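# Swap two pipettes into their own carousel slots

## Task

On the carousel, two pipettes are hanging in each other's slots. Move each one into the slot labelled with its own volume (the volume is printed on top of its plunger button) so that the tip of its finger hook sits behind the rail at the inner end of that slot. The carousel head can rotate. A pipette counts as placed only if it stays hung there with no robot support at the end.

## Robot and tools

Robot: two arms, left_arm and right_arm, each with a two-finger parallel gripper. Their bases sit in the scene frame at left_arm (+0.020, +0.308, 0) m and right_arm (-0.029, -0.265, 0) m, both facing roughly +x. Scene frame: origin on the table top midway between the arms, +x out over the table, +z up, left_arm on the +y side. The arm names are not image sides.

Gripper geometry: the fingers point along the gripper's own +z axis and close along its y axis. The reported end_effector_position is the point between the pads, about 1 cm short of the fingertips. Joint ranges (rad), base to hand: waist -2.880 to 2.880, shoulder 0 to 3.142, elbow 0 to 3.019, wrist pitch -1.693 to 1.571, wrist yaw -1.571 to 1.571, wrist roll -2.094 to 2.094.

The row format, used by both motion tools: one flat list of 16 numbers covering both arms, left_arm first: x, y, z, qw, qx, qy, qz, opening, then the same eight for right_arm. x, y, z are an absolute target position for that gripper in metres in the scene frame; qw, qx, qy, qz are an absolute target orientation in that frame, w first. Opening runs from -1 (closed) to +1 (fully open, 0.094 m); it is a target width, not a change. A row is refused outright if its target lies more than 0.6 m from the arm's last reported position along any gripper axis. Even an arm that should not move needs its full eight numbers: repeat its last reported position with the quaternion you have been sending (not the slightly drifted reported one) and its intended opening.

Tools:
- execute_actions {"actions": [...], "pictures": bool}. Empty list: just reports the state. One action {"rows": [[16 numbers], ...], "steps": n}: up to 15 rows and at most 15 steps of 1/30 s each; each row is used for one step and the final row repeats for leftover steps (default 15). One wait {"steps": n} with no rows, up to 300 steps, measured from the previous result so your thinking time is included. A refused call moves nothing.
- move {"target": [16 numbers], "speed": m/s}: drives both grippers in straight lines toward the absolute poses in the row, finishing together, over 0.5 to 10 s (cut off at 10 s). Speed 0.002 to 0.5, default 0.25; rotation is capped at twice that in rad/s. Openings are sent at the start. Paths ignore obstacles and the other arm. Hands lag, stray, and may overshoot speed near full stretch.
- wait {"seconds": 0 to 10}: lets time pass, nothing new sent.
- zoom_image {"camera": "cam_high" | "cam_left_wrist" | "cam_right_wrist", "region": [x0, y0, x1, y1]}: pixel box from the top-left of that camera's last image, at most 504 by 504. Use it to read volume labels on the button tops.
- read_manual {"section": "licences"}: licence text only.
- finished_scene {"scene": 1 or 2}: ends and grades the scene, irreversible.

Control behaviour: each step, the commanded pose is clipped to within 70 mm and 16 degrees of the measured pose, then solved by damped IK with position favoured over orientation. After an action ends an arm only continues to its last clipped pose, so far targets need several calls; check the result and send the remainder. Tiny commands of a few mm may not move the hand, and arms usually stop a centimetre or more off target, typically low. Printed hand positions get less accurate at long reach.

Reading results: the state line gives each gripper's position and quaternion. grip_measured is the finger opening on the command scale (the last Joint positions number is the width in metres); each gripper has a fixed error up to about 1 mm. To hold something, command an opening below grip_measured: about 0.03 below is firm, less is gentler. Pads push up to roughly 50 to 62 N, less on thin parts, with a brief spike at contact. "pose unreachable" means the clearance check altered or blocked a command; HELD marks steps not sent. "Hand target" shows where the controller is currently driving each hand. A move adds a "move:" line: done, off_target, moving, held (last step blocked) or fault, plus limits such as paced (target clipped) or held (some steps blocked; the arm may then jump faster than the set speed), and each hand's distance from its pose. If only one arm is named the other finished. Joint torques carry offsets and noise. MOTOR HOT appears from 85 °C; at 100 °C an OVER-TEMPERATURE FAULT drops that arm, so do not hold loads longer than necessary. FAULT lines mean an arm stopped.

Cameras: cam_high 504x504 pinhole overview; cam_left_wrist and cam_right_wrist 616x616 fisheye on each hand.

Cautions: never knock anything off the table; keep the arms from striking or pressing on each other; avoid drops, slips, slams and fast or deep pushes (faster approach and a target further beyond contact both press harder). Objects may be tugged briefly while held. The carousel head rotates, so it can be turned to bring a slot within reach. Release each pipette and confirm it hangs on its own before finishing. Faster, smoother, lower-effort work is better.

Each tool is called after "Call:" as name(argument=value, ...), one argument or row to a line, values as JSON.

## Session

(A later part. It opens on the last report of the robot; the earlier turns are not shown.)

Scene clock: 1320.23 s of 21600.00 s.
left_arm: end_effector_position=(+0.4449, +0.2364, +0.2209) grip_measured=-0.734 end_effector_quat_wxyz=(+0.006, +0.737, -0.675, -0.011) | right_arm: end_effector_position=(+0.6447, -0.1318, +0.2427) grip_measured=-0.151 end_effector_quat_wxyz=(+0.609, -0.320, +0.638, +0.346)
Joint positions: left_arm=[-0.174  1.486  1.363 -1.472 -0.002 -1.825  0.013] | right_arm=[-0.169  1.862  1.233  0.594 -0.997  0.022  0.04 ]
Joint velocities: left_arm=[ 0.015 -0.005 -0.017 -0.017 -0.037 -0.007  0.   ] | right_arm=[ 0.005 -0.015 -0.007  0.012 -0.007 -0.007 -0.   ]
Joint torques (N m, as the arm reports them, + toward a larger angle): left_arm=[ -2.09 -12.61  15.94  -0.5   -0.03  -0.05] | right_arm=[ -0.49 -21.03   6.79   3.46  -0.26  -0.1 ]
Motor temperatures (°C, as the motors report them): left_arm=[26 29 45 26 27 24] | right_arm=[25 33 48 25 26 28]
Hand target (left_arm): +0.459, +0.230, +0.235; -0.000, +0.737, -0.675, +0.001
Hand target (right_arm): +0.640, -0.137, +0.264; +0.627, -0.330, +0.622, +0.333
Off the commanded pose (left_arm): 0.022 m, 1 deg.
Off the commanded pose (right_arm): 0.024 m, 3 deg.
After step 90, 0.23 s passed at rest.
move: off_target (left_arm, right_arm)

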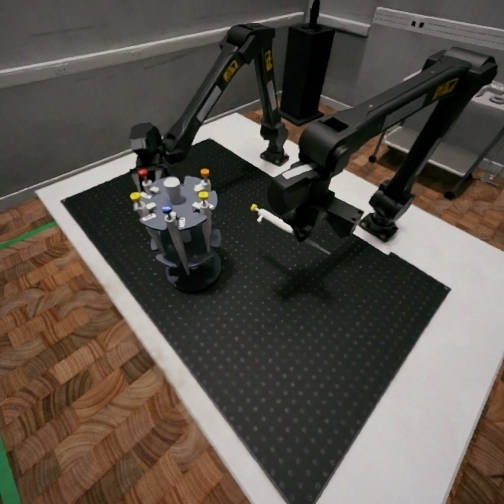

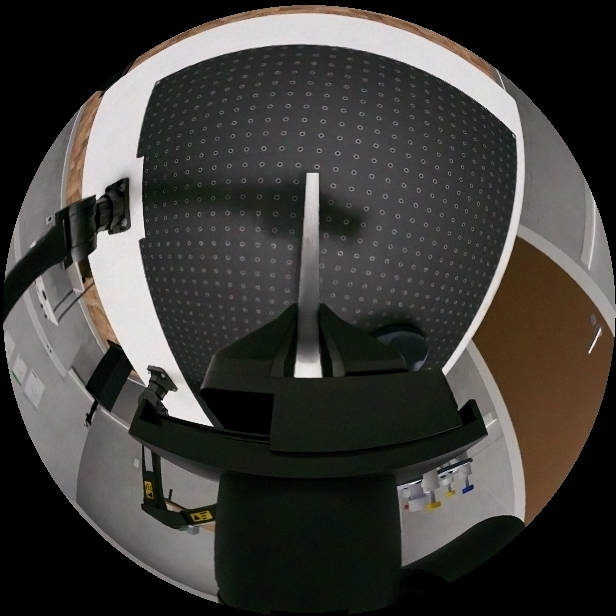

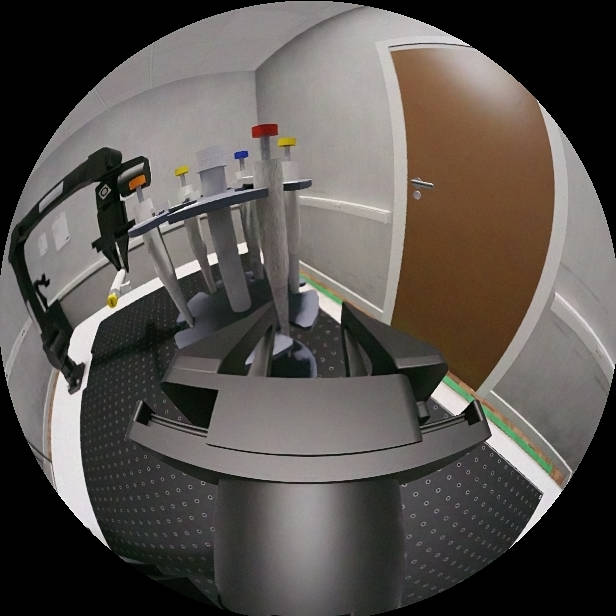

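Call:
move(
  target=[0.46, 0.23, 0.235, 0, -0.7373, 0.6756, 0, -0.78, 0.42, -0.09, 0.27, 0.597, 0.126, 0.629, 0.482, -0.1],
  speed=0.3,
)

Call:
move(
  target=[0.46, 0.23, 0.235, 0, -0.7373, 0.6756, 0, -0.78, 0.400, 0.180, 0.25, 0.4778, 0.4778, 0.5212, 0.5212, -0.1],
  speed=0.25,
)

Scene clock: 1327.83 s of 21600.00 s.
left_arm: end_effector_position=(+0.4450, +0.2364, +0.2207) grip_measured=-0.734 end_effector_quat_wxyz=(+0.006, +0.737, -0.675, -0.011) | right_arm: end_effector_position=(+0.4255, -0.0912, +0.2626) grip_measured=-0.101 end_effector_quat_wxyz=(+0.599, +0.124, +0.634, +0.473)
Joint positions: left_arm=[-0.174  1.487  1.363 -1.472 -0.002 -1.826  0.013] | right_arm=[ 0.155  1.337  0.465  1.039 -0.164  0.889  0.042]
Joint velocities: left_arm=[-0.015 -0.005  0.012  0.007  0.022 -0.037 -0.001] | right_arm=[-0.005 -0.015 -0.012 -0.017 -0.022 -0.051 -0.   ]
Joint torques (N m, as the arm reports them, + toward a larger angle): left_arm=[ -1.49 -12.28  15.96  -0.57  -0.04   0.  ] | right_arm=[ 1.17 -9.18  5.81  2.5   0.14  0.08]
Motor temperatures (°C, as the motors report them): left_arm=[26 29 45 26 27 24] | right_arm=[25 34 47 25 26 28]
Hand target (left_arm): +0.459, +0.230, +0.235; -0.000, +0.737, -0.676, +0.001
Hand target (right_arm): +0.421, -0.089, +0.266; +0.597, +0.126, +0.630, +0.480
Off the commanded pose (left_arm): 0.022 m, 1 deg.
Off the commanded pose (right_arm): 0.009 m, 1 deg.
After step 90, 2.50 s passed at rest.
move: off_target (left_arm)

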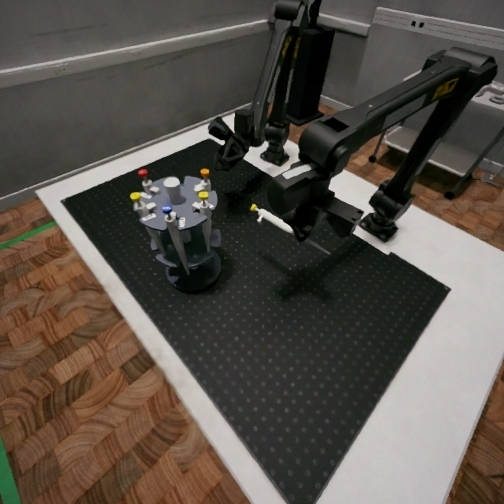

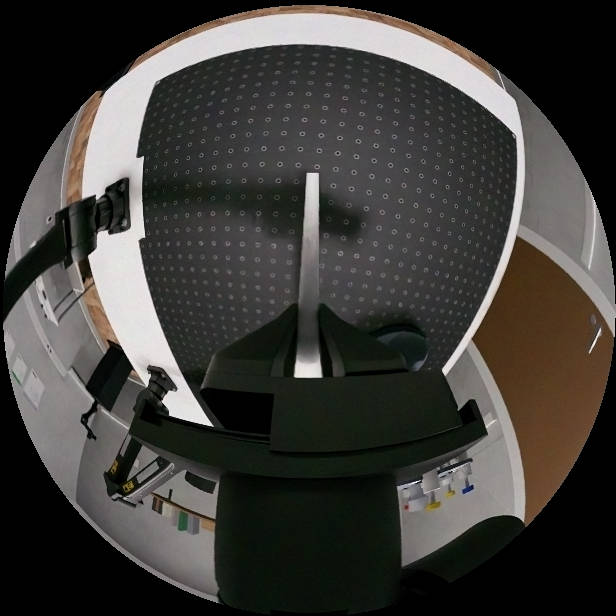

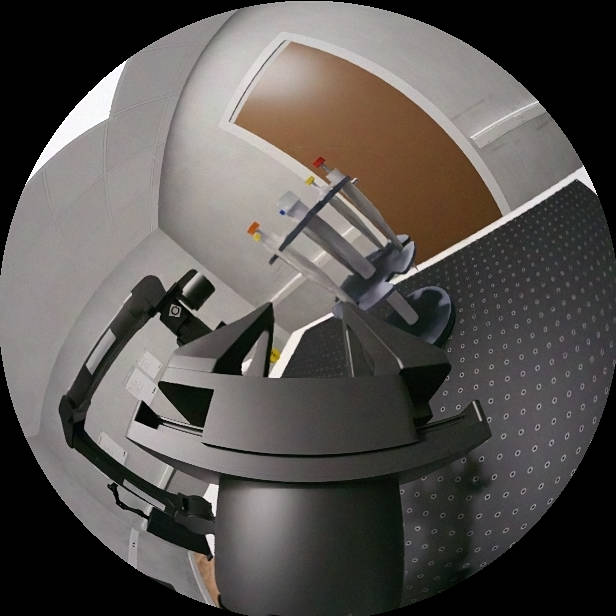

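Scene clock: 1330.03 s of 21600.00 s.
left_arm: end_effector_position=(+0.4450, +0.2364, +0.2207) grip_measured=-0.734 end_effector_quat_wxyz=(+0.006, +0.737, -0.675, -0.011) | right_arm: end_effector_position=(+0.3963, +0.1648, +0.2403) grip_measured=-0.101 end_effector_quat_wxyz=(+0.481, +0.473, +0.532, +0.511)
Joint positions: left_arm=[-0.174  1.487  1.363 -1.472 -0.002 -1.826  0.013] | right_arm=[0.868 1.675 0.942 0.709 0.934 1.561 0.042]
Joint velocities: left_arm=[ 0.005 -0.005  0.007  0.007  0.022  0.051 -0.001] | right_arm=[-0.015 -0.024 -0.007 -0.012 -0.051  0.037 -0.001]
Joint torques (N m, as the arm reports them, + toward a larger angle): left_arm=[ -1.45 -12.7   15.91  -0.44  -0.04  -0.06] | right_arm=[  1.53 -12.78  10.72   1.33   0.14   0.04]
Motor temperatures (°C, as the motors report them): left_arm=[26 29 45 26 27 24] | right_arm=[25 33 47 25 26 28]
Hand target (left_arm): +0.459, +0.230, +0.235; -0.000, +0.737, -0.676, +0.001
Hand target (right_arm): +0.402, +0.179, +0.253; +0.476, +0.478, +0.522, +0.522
Off the commanded pose (left_arm): 0.022 m, 1 deg.
Off the commanded pose (right_arm): 0.018 m, 2 deg.
move: off_target (left_arm, right_arm)

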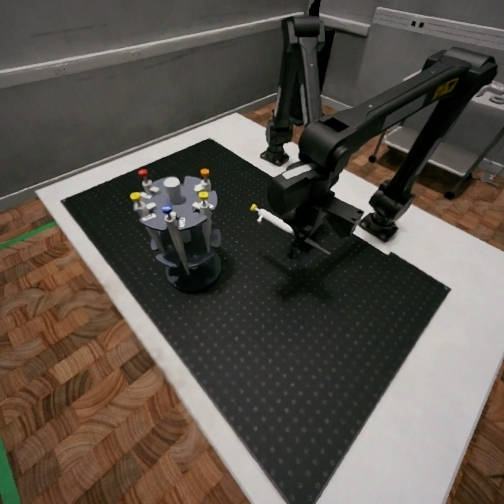

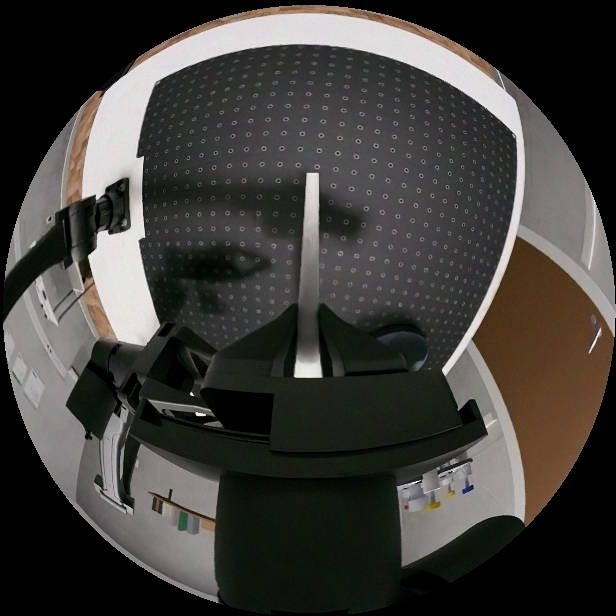

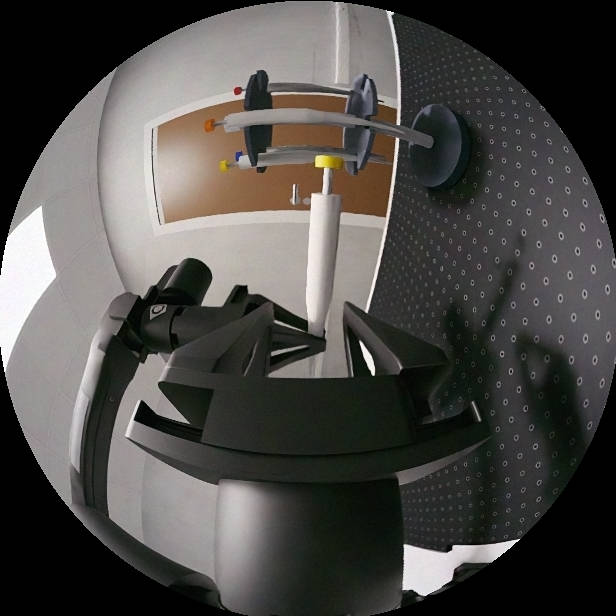

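Call:
move(
  target=[0.46, 0.23, 0.235, 0, -0.7373, 0.6756, 0, -0.78, 0.455, 0.184, 0.242, 0.4778, 0.4778, 0.5212, 0.5212, -0.1],
  speed=0.08,
)

Scene clock: 1336.13 s of 21600.00 s.
left_arm: end_effector_position=(+0.4450, +0.2364, +0.2207) grip_measured=-0.734 end_effector_quat_wxyz=(+0.006, +0.737, -0.675, -0.011) | right_arm: end_effector_position=(+0.4403, +0.1749, +0.2334) grip_measured=-0.101 end_effector_quat_wxyz=(+0.478, +0.474, +0.530, +0.516)
Joint positions: left_arm=[-0.174  1.487  1.363 -1.472 -0.002 -1.826  0.013] | right_arm=[0.804 1.757 1.031 0.709 0.864 1.565 0.042]
Joint velocities: left_arm=[-0.024 -0.005 -0.002 -0.002 -0.022  0.037  0.001] | right_arm=[-0.024 -0.015 -0.002 -0.017  0.007 -0.037  0.001]
Joint torques (N m, as the arm reports them, + toward a larger angle): left_arm=[ -1.38 -12.47  15.97  -0.5   -0.02  -0.03] | right_arm=[ -0.19 -13.93  10.85   1.57  -0.19  -0.03]
Motor temperatures (°C, as the motors report them): left_arm=[26 29 45 26 27 24] | right_arm=[25 33 47 25 26 28]
Hand target (left_arm): +0.459, +0.230, +0.235; -0.000, +0.737, -0.676, +0.001
Hand target (right_arm): +0.454, +0.183, +0.243; +0.478, +0.478, +0.521, +0.521
Off the commanded pose (left_arm): 0.022 m, 1 deg.
Off the commanded pose (right_arm): 0.019 m, 1 deg.
After step 90, 1.97 s passed at rest.
move: off_target (left_arm, right_arm)

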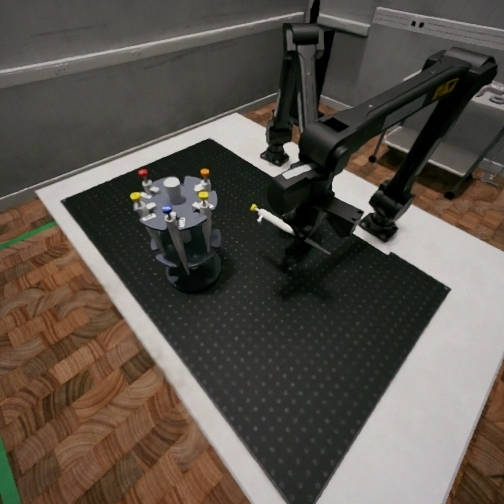

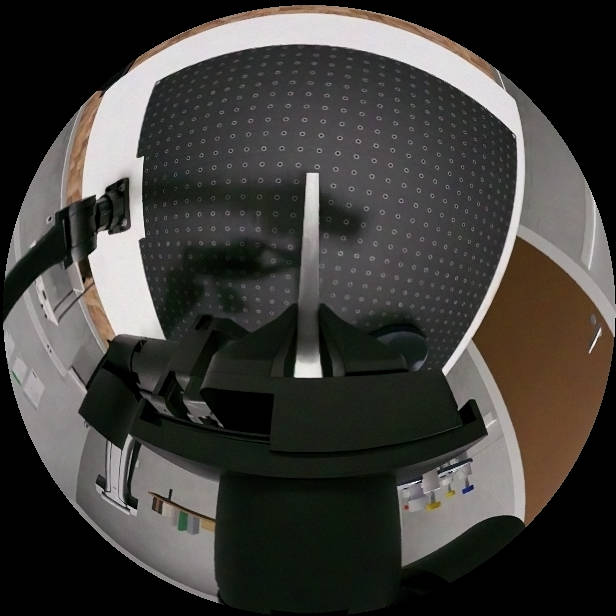

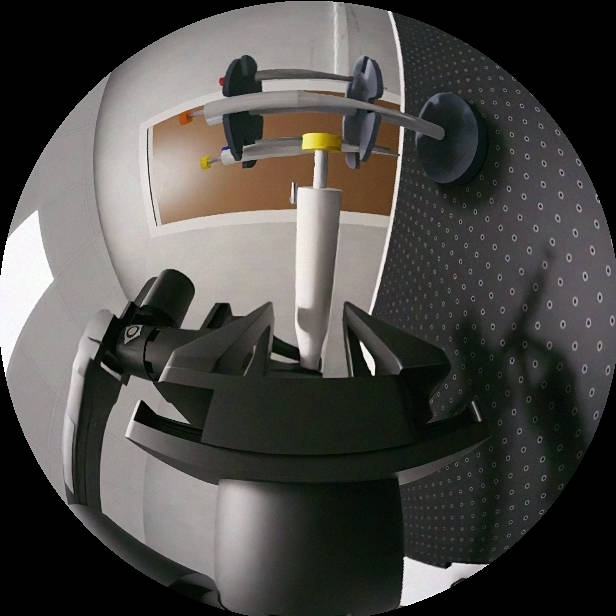

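Call:
move(
  target=[0.46, 0.23, 0.235, 0, -0.7373, 0.6756, 0, -0.78, 0.474, 0.184, 0.242, 0.4778, 0.4778, 0.5212, 0.5212, -0.1],
  speed=0.04,
)

Scene clock: 1339.80 s of 21600.00 s.
left_arm: end_effector_position=(+0.4450, +0.2364, +0.2207) grip_measured=-0.734 end_effector_quat_wxyz=(+0.006, +0.737, -0.675, -0.011) | right_arm: end_effector_position=(+0.4578, +0.1760, +0.2335) grip_measured=-0.101 end_effector_quat_wxyz=(+0.478, +0.473, +0.530, +0.517)
Joint positions: left_arm=[-0.174  1.487  1.363 -1.472 -0.002 -1.826  0.013] | right_arm=[0.778 1.78  1.065 0.701 0.836 1.565 0.042]
Joint velocities: left_arm=[ 0.005 -0.015 -0.027  0.007 -0.022 -0.037  0.   ] | right_arm=[-0.005 -0.005  0.012 -0.017 -0.051  0.066  0.001]
Joint torques (N m, as the arm reports them, + toward a larger angle): left_arm=[ -1.32 -12.47  15.96  -0.48  -0.05  -0.05] | right_arm=[  0.08 -13.95  10.99   1.37  -0.19  -0.02]
Motor temperatures (°C, as the motors report them): left_arm=[26 29 45 26 27 24] | right_arm=[25 33 48 25 26 28]
Hand target (left_arm): +0.459, +0.230, +0.235; -0.000, +0.737, -0.676, +0.001
Hand target (right_arm): +0.473, +0.183, +0.242; +0.478, +0.478, +0.521, +0.521
Off the commanded pose (left_arm): 0.022 m, 1 deg.
Off the commanded pose (right_arm): 0.020 m, 1 deg.
move: off_target (left_arm, right_arm)

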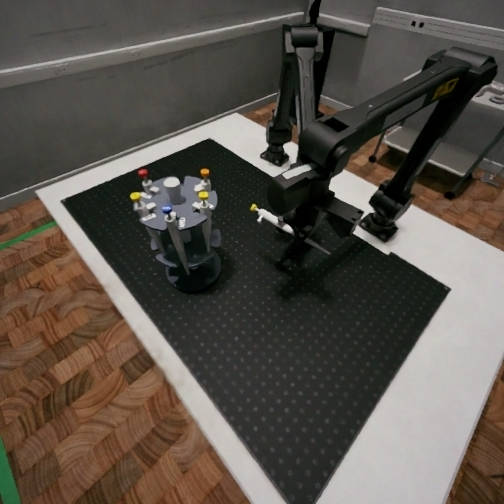

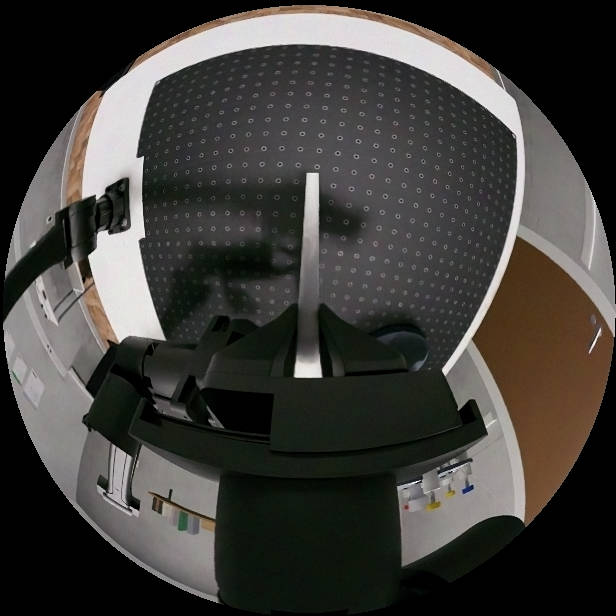

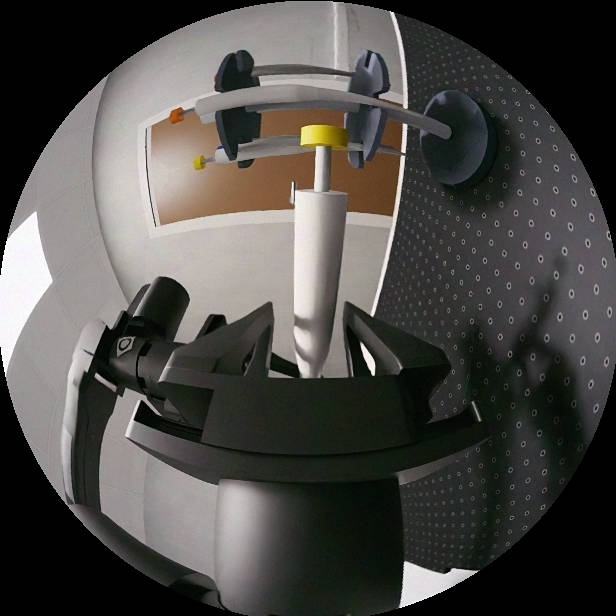

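Width ≈51, good. Close the right gripper.

Call:
move(
  target=[0.46, 0.23, 0.235, 0, -0.7373, 0.6756, 0, -0.78, 0.474, 0.184, 0.242, 0.4778, 0.4778, 0.5212, 0.5212, -0.62],
  speed=0.04,
)

Call:
move(
  target=[0.46, 0.23, 0.235, 0, -0.7373, 0.6756, 0, -0.45, 0.474, 0.184, 0.242, 0.4778, 0.4778, 0.5212, 0.5212, -0.62],
  speed=0.04,
)

Call:
move(
  target=[0.46, 0.29, 0.32, 0, -0.7373, 0.6756, 0, -0.45, 0.474, 0.184, 0.242, 0.4778, 0.4778, 0.5212, 0.5212, -0.62],
  speed=0.12,
)

Scene clock: 1344.43 s of 21600.00 s.
left_arm: end_effector_position=(+0.4450, +0.2364, +0.2207) grip_measured=-0.734 end_effector_quat_wxyz=(+0.006, +0.737, -0.675, -0.011) | right_arm: end_effector_position=(+0.4579, +0.1761, +0.2327) grip_measured=-0.578 end_effector_quat_wxyz=(+0.477, +0.474, +0.530, +0.517)
Joint positions: left_arm=[-0.174  1.487  1.363 -1.472 -0.002 -1.826  0.013] | right_arm=[0.778 1.781 1.065 0.701 0.836 1.565 0.02 ]
Joint velocities: left_arm=[ 0.005  0.005 -0.012  0.002 -0.095 -0.037 -0.001] | right_arm=[-0.005 -0.015  0.027 -0.007  0.037  0.007 -0.   ]
Joint torques (N m, as the arm reports them, + toward a larger angle): left_arm=[ -1.17 -12.52  15.89  -0.49  -0.02  -0.04] | right_arm=[  0.07 -14.07  11.05   1.29  -0.18  -0.03]
Motor temperatures (°C, as the motors report them): left_arm=[26 29 45 26 27 24] | right_arm=[25 33 48 25 26 28]
Hand target (left_arm): +0.459, +0.230, +0.235; -0.000, +0.737, -0.676, +0.001
Hand target (right_arm): +0.473, +0.183, +0.242; +0.478, +0.478, +0.521, +0.521
Off the commanded pose (left_arm): 0.022 m, 1 deg.
Off the commanded pose (right_arm): 0.020 m, 1 deg.
After step 90, 0.87 s passed at rest.
move: off_target (left_arm, right_arm)

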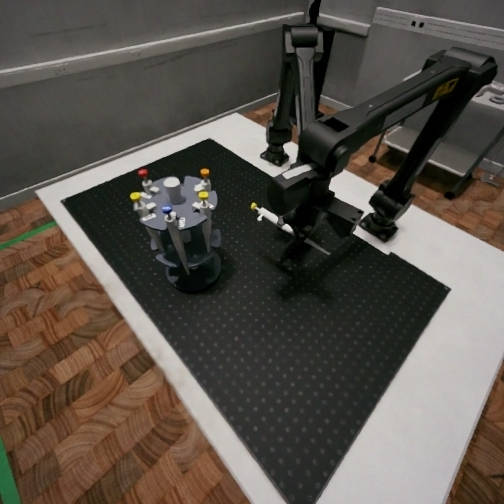

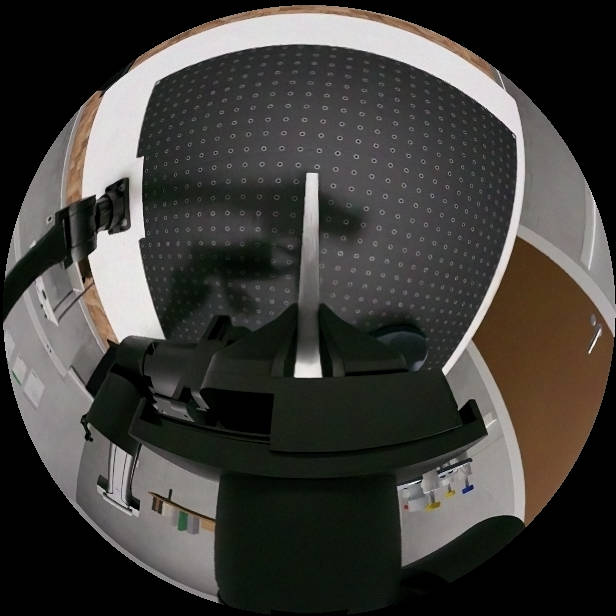

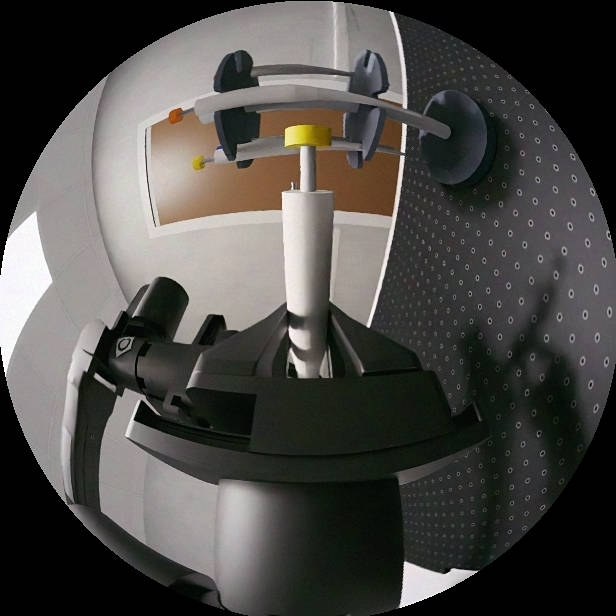

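Scene clock: 1345.30 s of 21600.00 s.
left_arm: end_effector_position=(+0.4450, +0.2364, +0.2207) grip_measured=-0.452 end_effector_quat_wxyz=(+0.006, +0.737, -0.675, -0.011) | right_arm: end_effector_position=(+0.4582, +0.1765, +0.2291) grip_measured=-0.578 end_effector_quat_wxyz=(+0.478, +0.473, +0.533, +0.514)
Joint positions: left_arm=[-0.174  1.487  1.363 -1.472 -0.002 -1.826  0.026] | right_arm=[0.778 1.786 1.065 0.698 0.836 1.565 0.02 ]
Joint velocities: left_arm=[ 0.005 -0.015 -0.002  0.007 -0.051 -0.022  0.   ] | right_arm=[-0.005 -0.015 -0.007 -0.002 -0.037 -0.066  0.   ]
Joint torques (N m, as the arm reports them, + toward a larger angle): left_arm=[ -1.3  -12.54  15.78  -0.51  -0.06  -0.03] | right_arm=[ -0.24 -14.59  10.99   1.43  -0.18  -0.01]
Motor temperatures (°C, as the motors report them): left_arm=[26 29 45 26 27 24] | right_arm=[25 33 48 25 26 28]
Hand target (left_arm): +0.459, +0.230, +0.235; -0.000, +0.737, -0.676, +0.001
Hand target (right_arm): +0.473, +0.183, +0.242; +0.478, +0.478, +0.521, +0.521
Off the commanded pose (left_arm): 0.022 m, 1 deg.
Off the commanded pose (right_arm): 0.022 m, 2 deg.
move: off_target (left_arm, right_arm)

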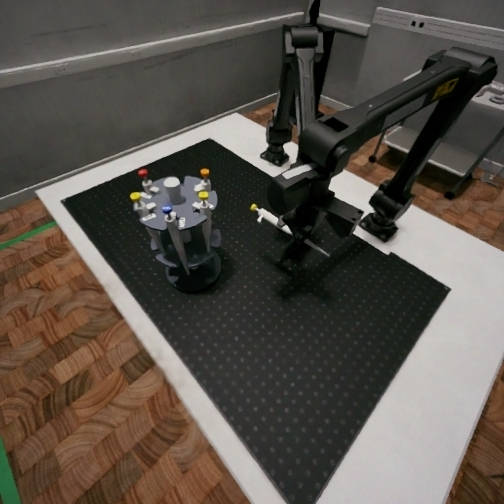

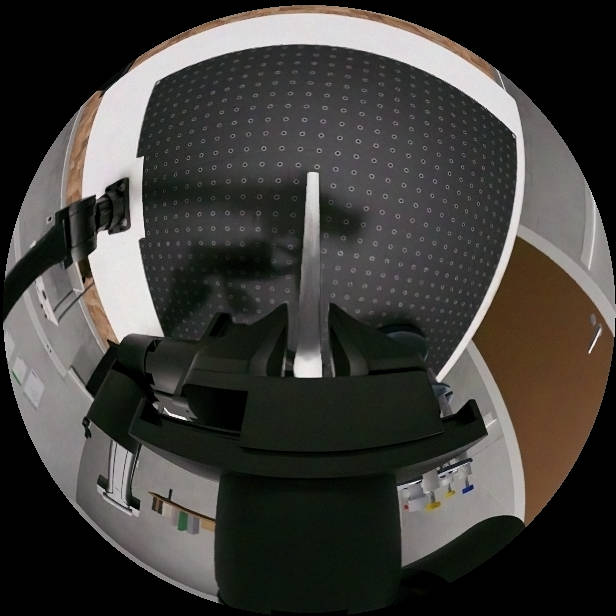

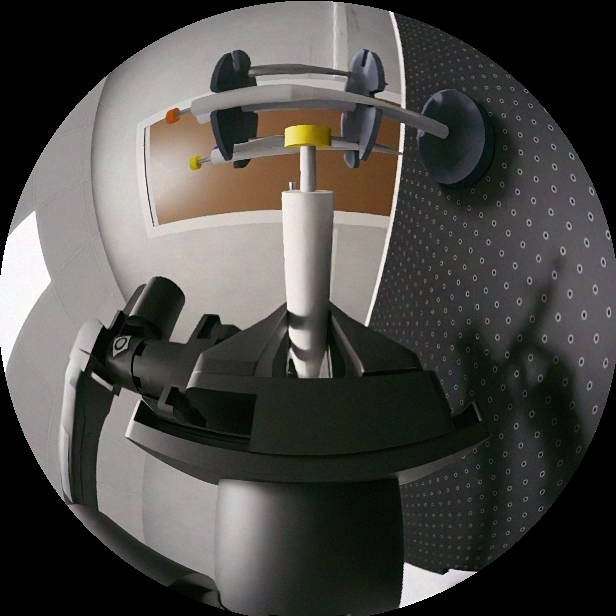

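Scene clock: 1346.60 s of 21600.00 s.
left_arm: end_effector_position=(+0.4533, +0.2885, +0.3001) grip_measured=-0.452 end_effector_quat_wxyz=(+0.005, +0.740, -0.673, -0.008) | right_arm: end_effector_position=(+0.4582, +0.1767, +0.2291) grip_measured=-0.578 end_effector_quat_wxyz=(+0.477, +0.473, +0.533, +0.514)
Joint positions: left_arm=[-0.052  1.486  1.57  -1.674 -0.002 -1.71   0.026] | right_arm=[0.778 1.786 1.065 0.698 0.835 1.565 0.02 ]
Joint velocities: left_arm=[-0.015 -0.015 -0.012  0.007 -0.066 -0.007  0.   ] | right_arm=[ 0.005  0.005 -0.012  0.017 -0.022  0.037 -0.001]
Joint torques (N m, as the arm reports them, + toward a larger angle): left_arm=[ -0.17 -13.47  14.93  -0.58  -0.09   0.12] | right_arm=[ -0.19 -14.99  10.95   1.48  -0.13  -0.02]
Motor temperatures (°C, as the motors report them): left_arm=[26 29 45 26 27 24] | right_arm=[25 33 48 25 26 28]
Hand target (left_arm): +0.460, +0.290, +0.319; -0.007, +0.738, -0.675, +0.007
Hand target (right_arm): +0.473, +0.183, +0.242; +0.478, +0.478, +0.521, +0.521
Off the commanded pose (left_arm): 0.021 m, 1 deg.
Off the commanded pose (right_arm): 0.022 m, 2 deg.
joint sent to its limit (left arm) — the command would take joint 4 (wrist pitch) past its lower limit, so that joint was sent only as far as its limit.
move: off_target (left_arm, right_arm)

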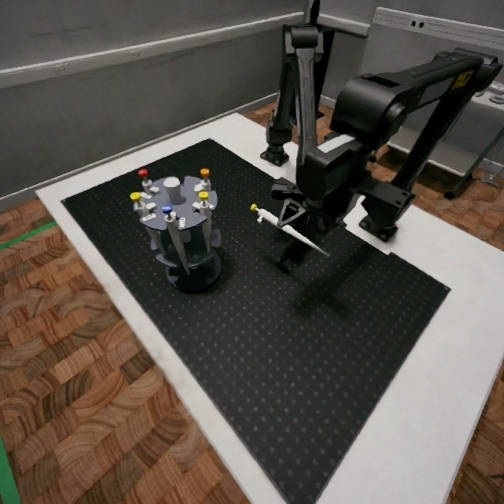

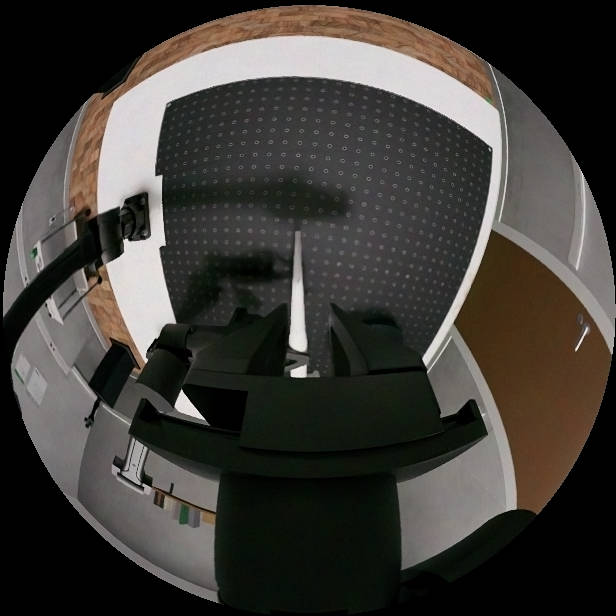

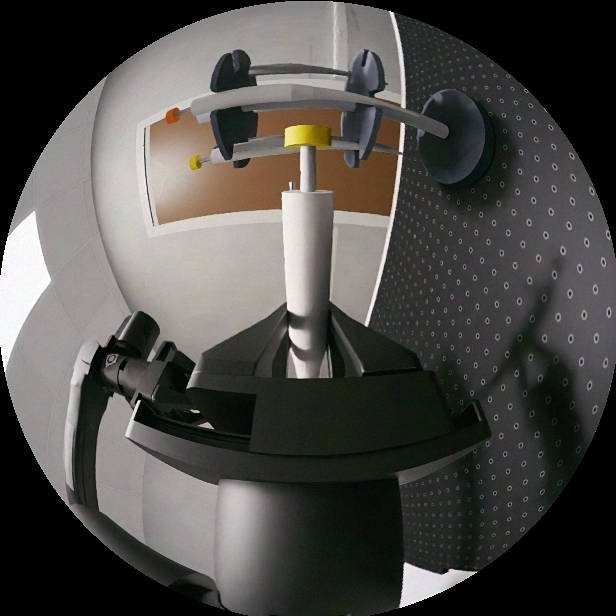

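Call:
move(
  target=[0.40, 0.36, 0.27, 0, -0.7373, 0.6756, 0, -0.45, 0.43, -0.06, 0.29, 0.676, -0.2418, 0.653, 0.246, -0.62],
  speed=0.25,
)

Call:
move(
  target=[0.40, 0.36, 0.27, 0, -0.7373, 0.6756, 0, -0.45, 0.552, -0.120, 0.30, 0.6405, -0.3232, 0.6078, 0.3406, -0.62],
  speed=0.15,
)

Scene clock: 1354.13 s of 21600.00 s.
left_arm: end_effector_position=(+0.4025, +0.3581, +0.2726) grip_measured=-0.452 end_effector_quat_wxyz=(+0.003, +0.738, -0.675, -0.004) | right_arm: end_effector_position=(+0.4284, -0.0546, +0.2799) grip_measured=-0.578 end_effector_quat_wxyz=(+0.671, -0.238, +0.655, +0.252)
Joint positions: left_arm=[ 0.124  1.352  1.361 -1.59  -0.002 -1.528  0.026] | right_arm=[ 0.141  1.257  0.582  0.707 -0.414  0.023  0.02 ]
Joint velocities: left_arm=[-0.005 -0.015  0.017 -0.007  0.051 -0.081 -0.001] | right_arm=[ 0.005 -0.005 -0.012 -0.017  0.037 -0.022  0.   ]
Joint torques (N m, as the arm reports them, + toward a larger angle): left_arm=[ -0.22 -13.07   9.06   0.55  -0.11   0.1 ] | right_arm=[  0.52 -10.36   7.3    1.68  -0.23  -0.14]
Motor temperatures (°C, as the motors report them): left_arm=[26 29 44 26 27 24] | right_arm=[25 33 47 25 26 28]
Hand target (left_arm): +0.400, +0.361, +0.270; +0.000, +0.737, -0.676, -0.001
Hand target (right_arm): +0.427, -0.059, +0.288; +0.677, -0.242, +0.650, +0.245
Off the commanded pose (left_arm): 0.004 m, 1 deg.
Off the commanded pose (right_arm): 0.012 m, 1 deg.
After step 90, 0.70 s passed at rest.
move: off_target (right_arm)

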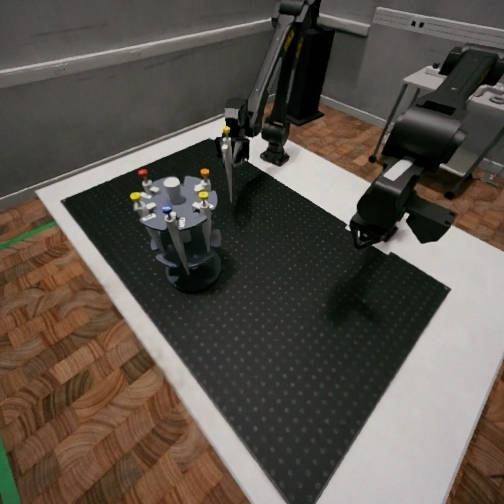

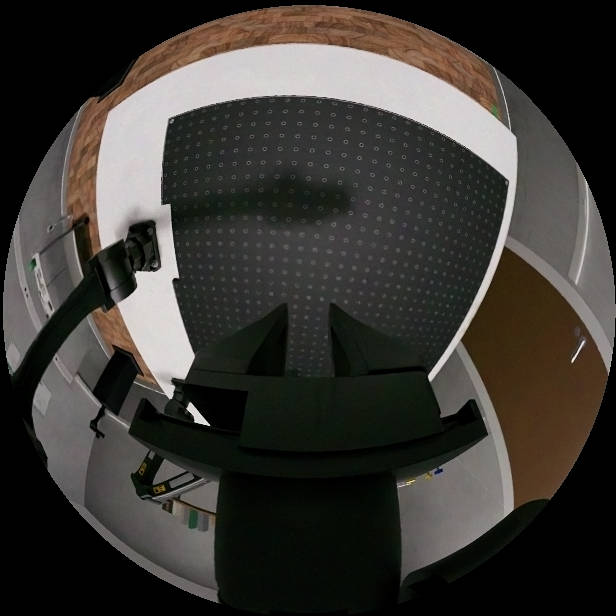

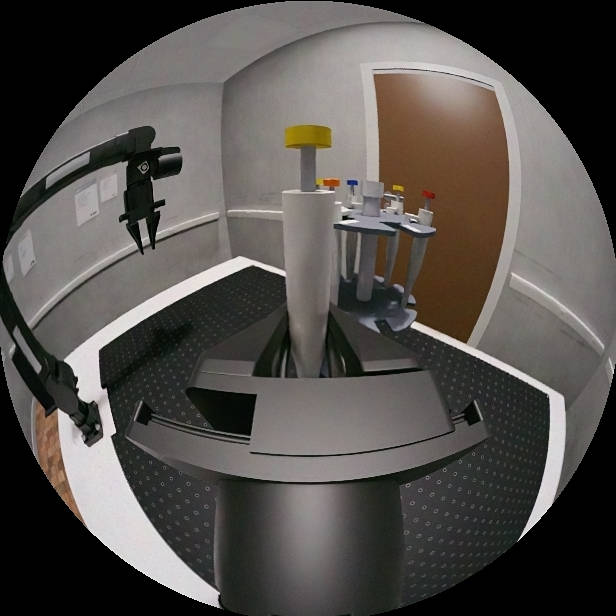

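Scene clock: 1355.47 s of 21600.00 s.
left_arm: end_effector_position=(+0.4021, +0.3581, +0.2736) grip_measured=-0.452 end_effector_quat_wxyz=(+0.002, +0.738, -0.675, -0.003) | right_arm: end_effector_position=(+0.5346, -0.1178, +0.2781) grip_measured=-0.578 end_effector_quat_wxyz=(+0.626, -0.319, +0.623, +0.345)
Joint positions: left_arm=[ 0.124  1.349  1.361 -1.59  -0.002 -1.528  0.026] | right_arm=[-0.142  1.582  0.913  0.707 -0.965  0.063  0.02 ]
Joint velocities: left_arm=[-0.015 -0.005  0.002  0.012 -0.081 -0.037  0.   ] | right_arm=[-0.005  0.005 -0.017  0.002 -0.051 -0.066  0.   ]
Joint torques (N m, as the arm reports them, + toward a larger angle): left_arm=[ -0.74 -12.68   8.73   0.57  -0.03   0.13] | right_arm=[  0.55 -12.16  11.59   2.57  -0.19   0.12]
Motor temperatures (°C, as the motors report them): left_arm=[26 29 44 26 27 24] | right_arm=[25 33 47 25 26 28]
Hand target (left_arm): +0.400, +0.360, +0.270; +0.000, +0.737, -0.676, -0.000
Hand target (right_arm): +0.549, -0.121, +0.302; +0.641, -0.323, +0.607, +0.340
Off the commanded pose (left_arm): 0.005 m, 0 deg.
Off the commanded pose (right_arm): 0.028 m, 3 deg.
move: off_target (right_arm)

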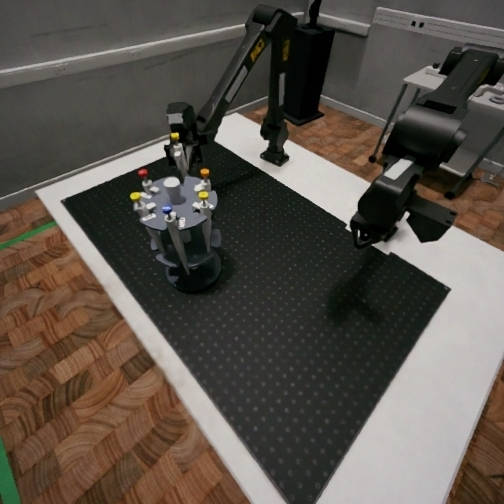

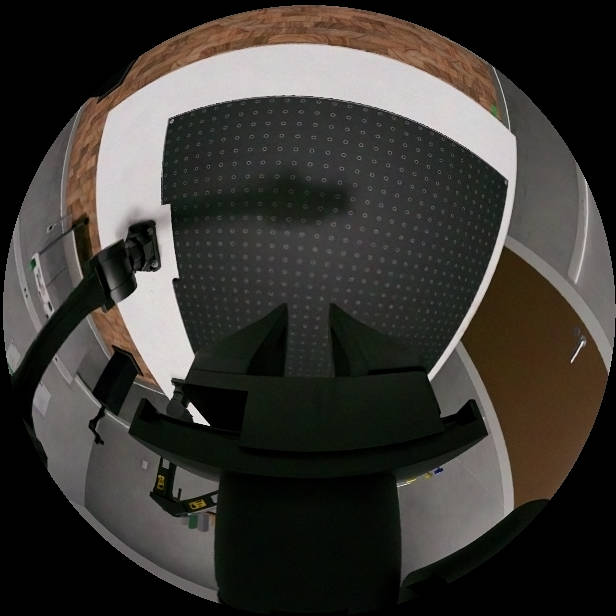

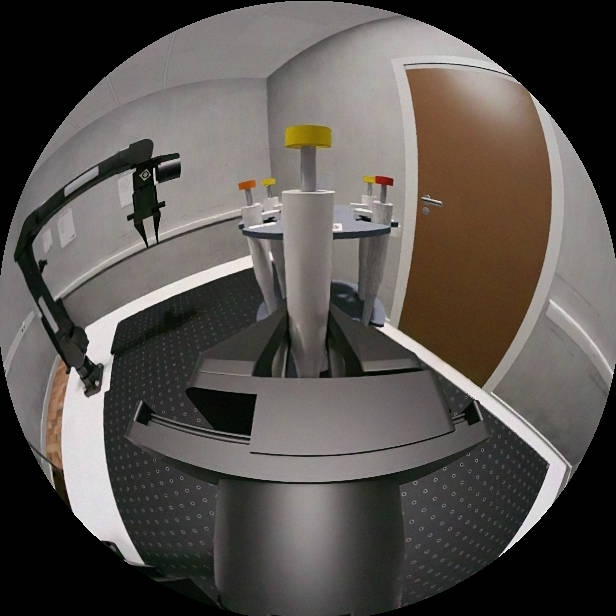

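Call:
move(
  target=[0.40, 0.36, 0.27, 0, -0.7373, 0.6756, 0, -0.45, 0.590, -0.055, 0.299, 0.6405, -0.3232, 0.6078, 0.3406, -0.62],
  speed=0.06,
)

Scene clock: 1360.83 s of 21600.00 s.
left_arm: end_effector_position=(+0.4021, +0.3581, +0.2736) grip_measured=-0.452 end_effector_quat_wxyz=(+0.002, +0.738, -0.675, -0.003) | right_arm: end_effector_position=(+0.5742, -0.0647, +0.2805) grip_measured=-0.578 end_effector_quat_wxyz=(+0.630, -0.315, +0.621, +0.344)
Joint positions: left_arm=[ 0.124  1.349  1.361 -1.59  -0.002 -1.528  0.026] | right_arm=[-0.037  1.676  1.036  0.686 -0.852  0.065  0.02 ]
Joint velocities: left_arm=[-0.005 -0.005 -0.002  0.002 -0.007 -0.11   0.001] | right_arm=[-0.015 -0.015 -0.007  0.002 -0.037 -0.037  0.   ]
Joint torques (N m, as the arm reports them, + toward a larger angle): left_arm=[ -0.17 -13.19   8.77   0.6   -0.05   0.12] | right_arm=[  1.86 -13.88  12.12   1.56   0.14  -0.05]
Motor temperatures (°C, as the motors report them): left_arm=[26 29 43 26 27 24] | right_arm=[25 33 48 25 26 28]
Hand target (left_arm): +0.400, +0.360, +0.270; +0.000, +0.737, -0.676, -0.000
Hand target (right_arm): +0.588, -0.056, +0.300; +0.641, -0.323, +0.608, +0.341
Off the commanded pose (left_arm): 0.005 m, 0 deg.
Off the commanded pose (right_arm): 0.026 m, 2 deg.
After step 90, 0.60 s passed at rest.
move: off_target (right_arm)

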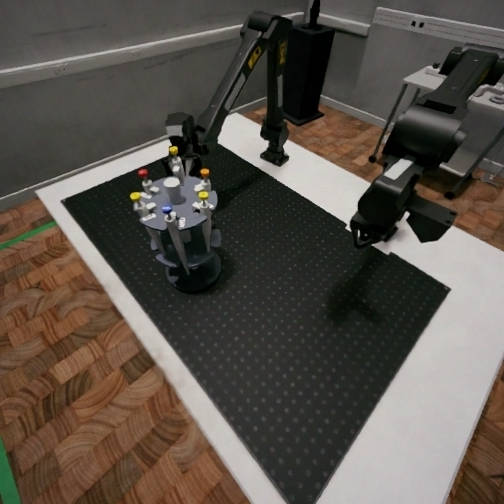

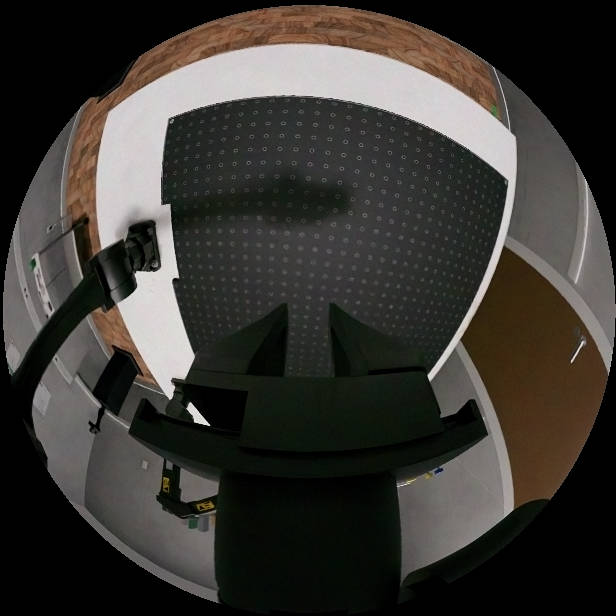

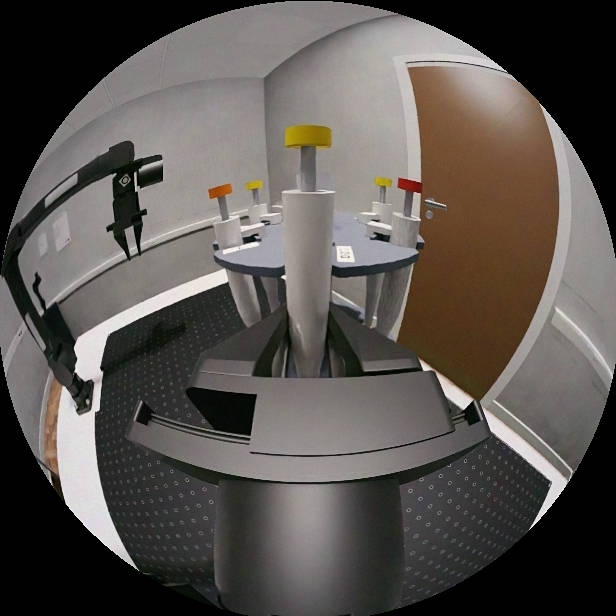

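Call:
move(
  target=[0.40, 0.36, 0.27, 0, -0.7373, 0.6756, 0, -0.45, 0.608, -0.028, 0.297, 0.6405, -0.3232, 0.6078, 0.3406, -0.62],
  speed=0.03,
)

Scene clock: 1364.63 s of 21600.00 s.
left_arm: end_effector_position=(+0.4021, +0.3581, +0.2736) grip_measured=-0.452 end_effector_quat_wxyz=(+0.002, +0.738, -0.675, -0.003) | right_arm: end_effector_position=(+0.5924, -0.0405, +0.2785) grip_measured=-0.578 end_effector_quat_wxyz=(+0.631, -0.316, +0.621, +0.341)
Joint positions: left_arm=[ 0.124  1.349  1.361 -1.59  -0.002 -1.528  0.026] | right_arm=[ 0.005  1.725  1.099  0.669 -0.807  0.054  0.02 ]
Joint velocities: left_arm=[-0.015  0.015 -0.012 -0.007  0.007  0.022 -0.001] | right_arm=[-0.015 -0.005  0.002 -0.007 -0.007 -0.007  0.   ]
Joint torques (N m, as the arm reports them, + toward a larger angle): left_arm=[ -0.13 -13.03   8.8    0.61  -0.06   0.12] | right_arm=[  1.86 -14.32  12.37   1.54   0.15   0.05]
Motor temperatures (°C, as the motors report them): left_arm=[26 29 42 26 27 24] | right_arm=[25 33 49 25 26 28]
Hand target (left_arm): +0.400, +0.360, +0.270; +0.000, +0.737, -0.676, -0.000
Hand target (right_arm): +0.606, -0.029, +0.298; +0.641, -0.323, +0.608, +0.340
Off the commanded pose (left_arm): 0.005 m, 0 deg.
Off the commanded pose (right_arm): 0.027 m, 2 deg.
move: off_target (right_arm)

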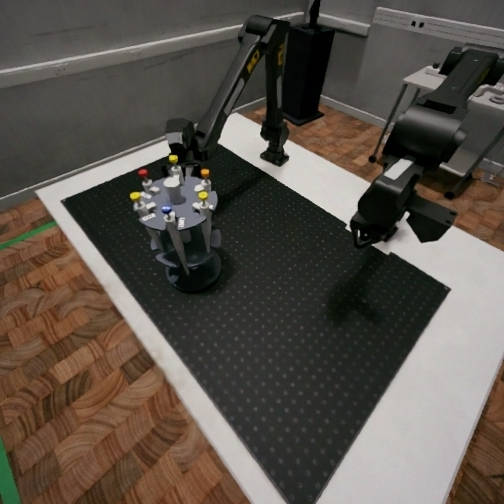

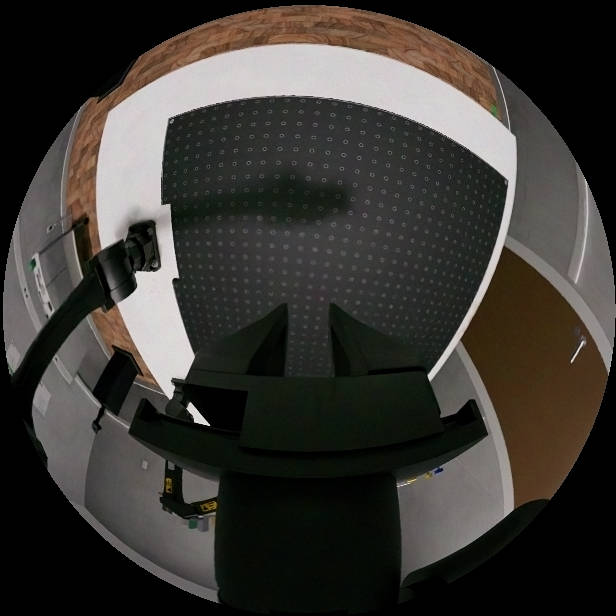

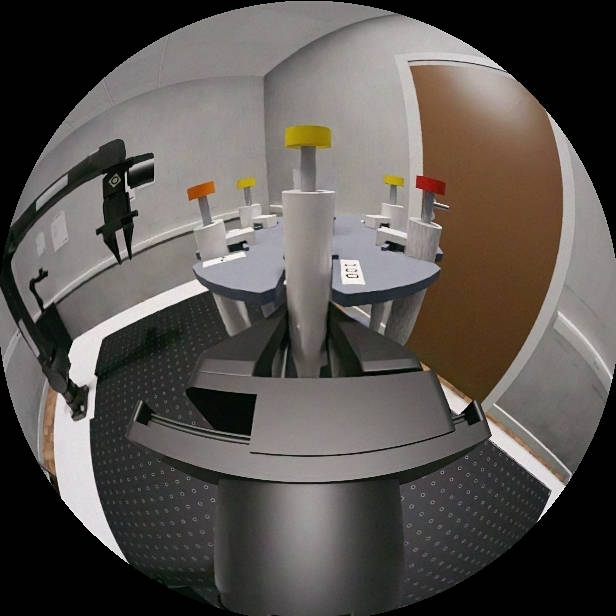

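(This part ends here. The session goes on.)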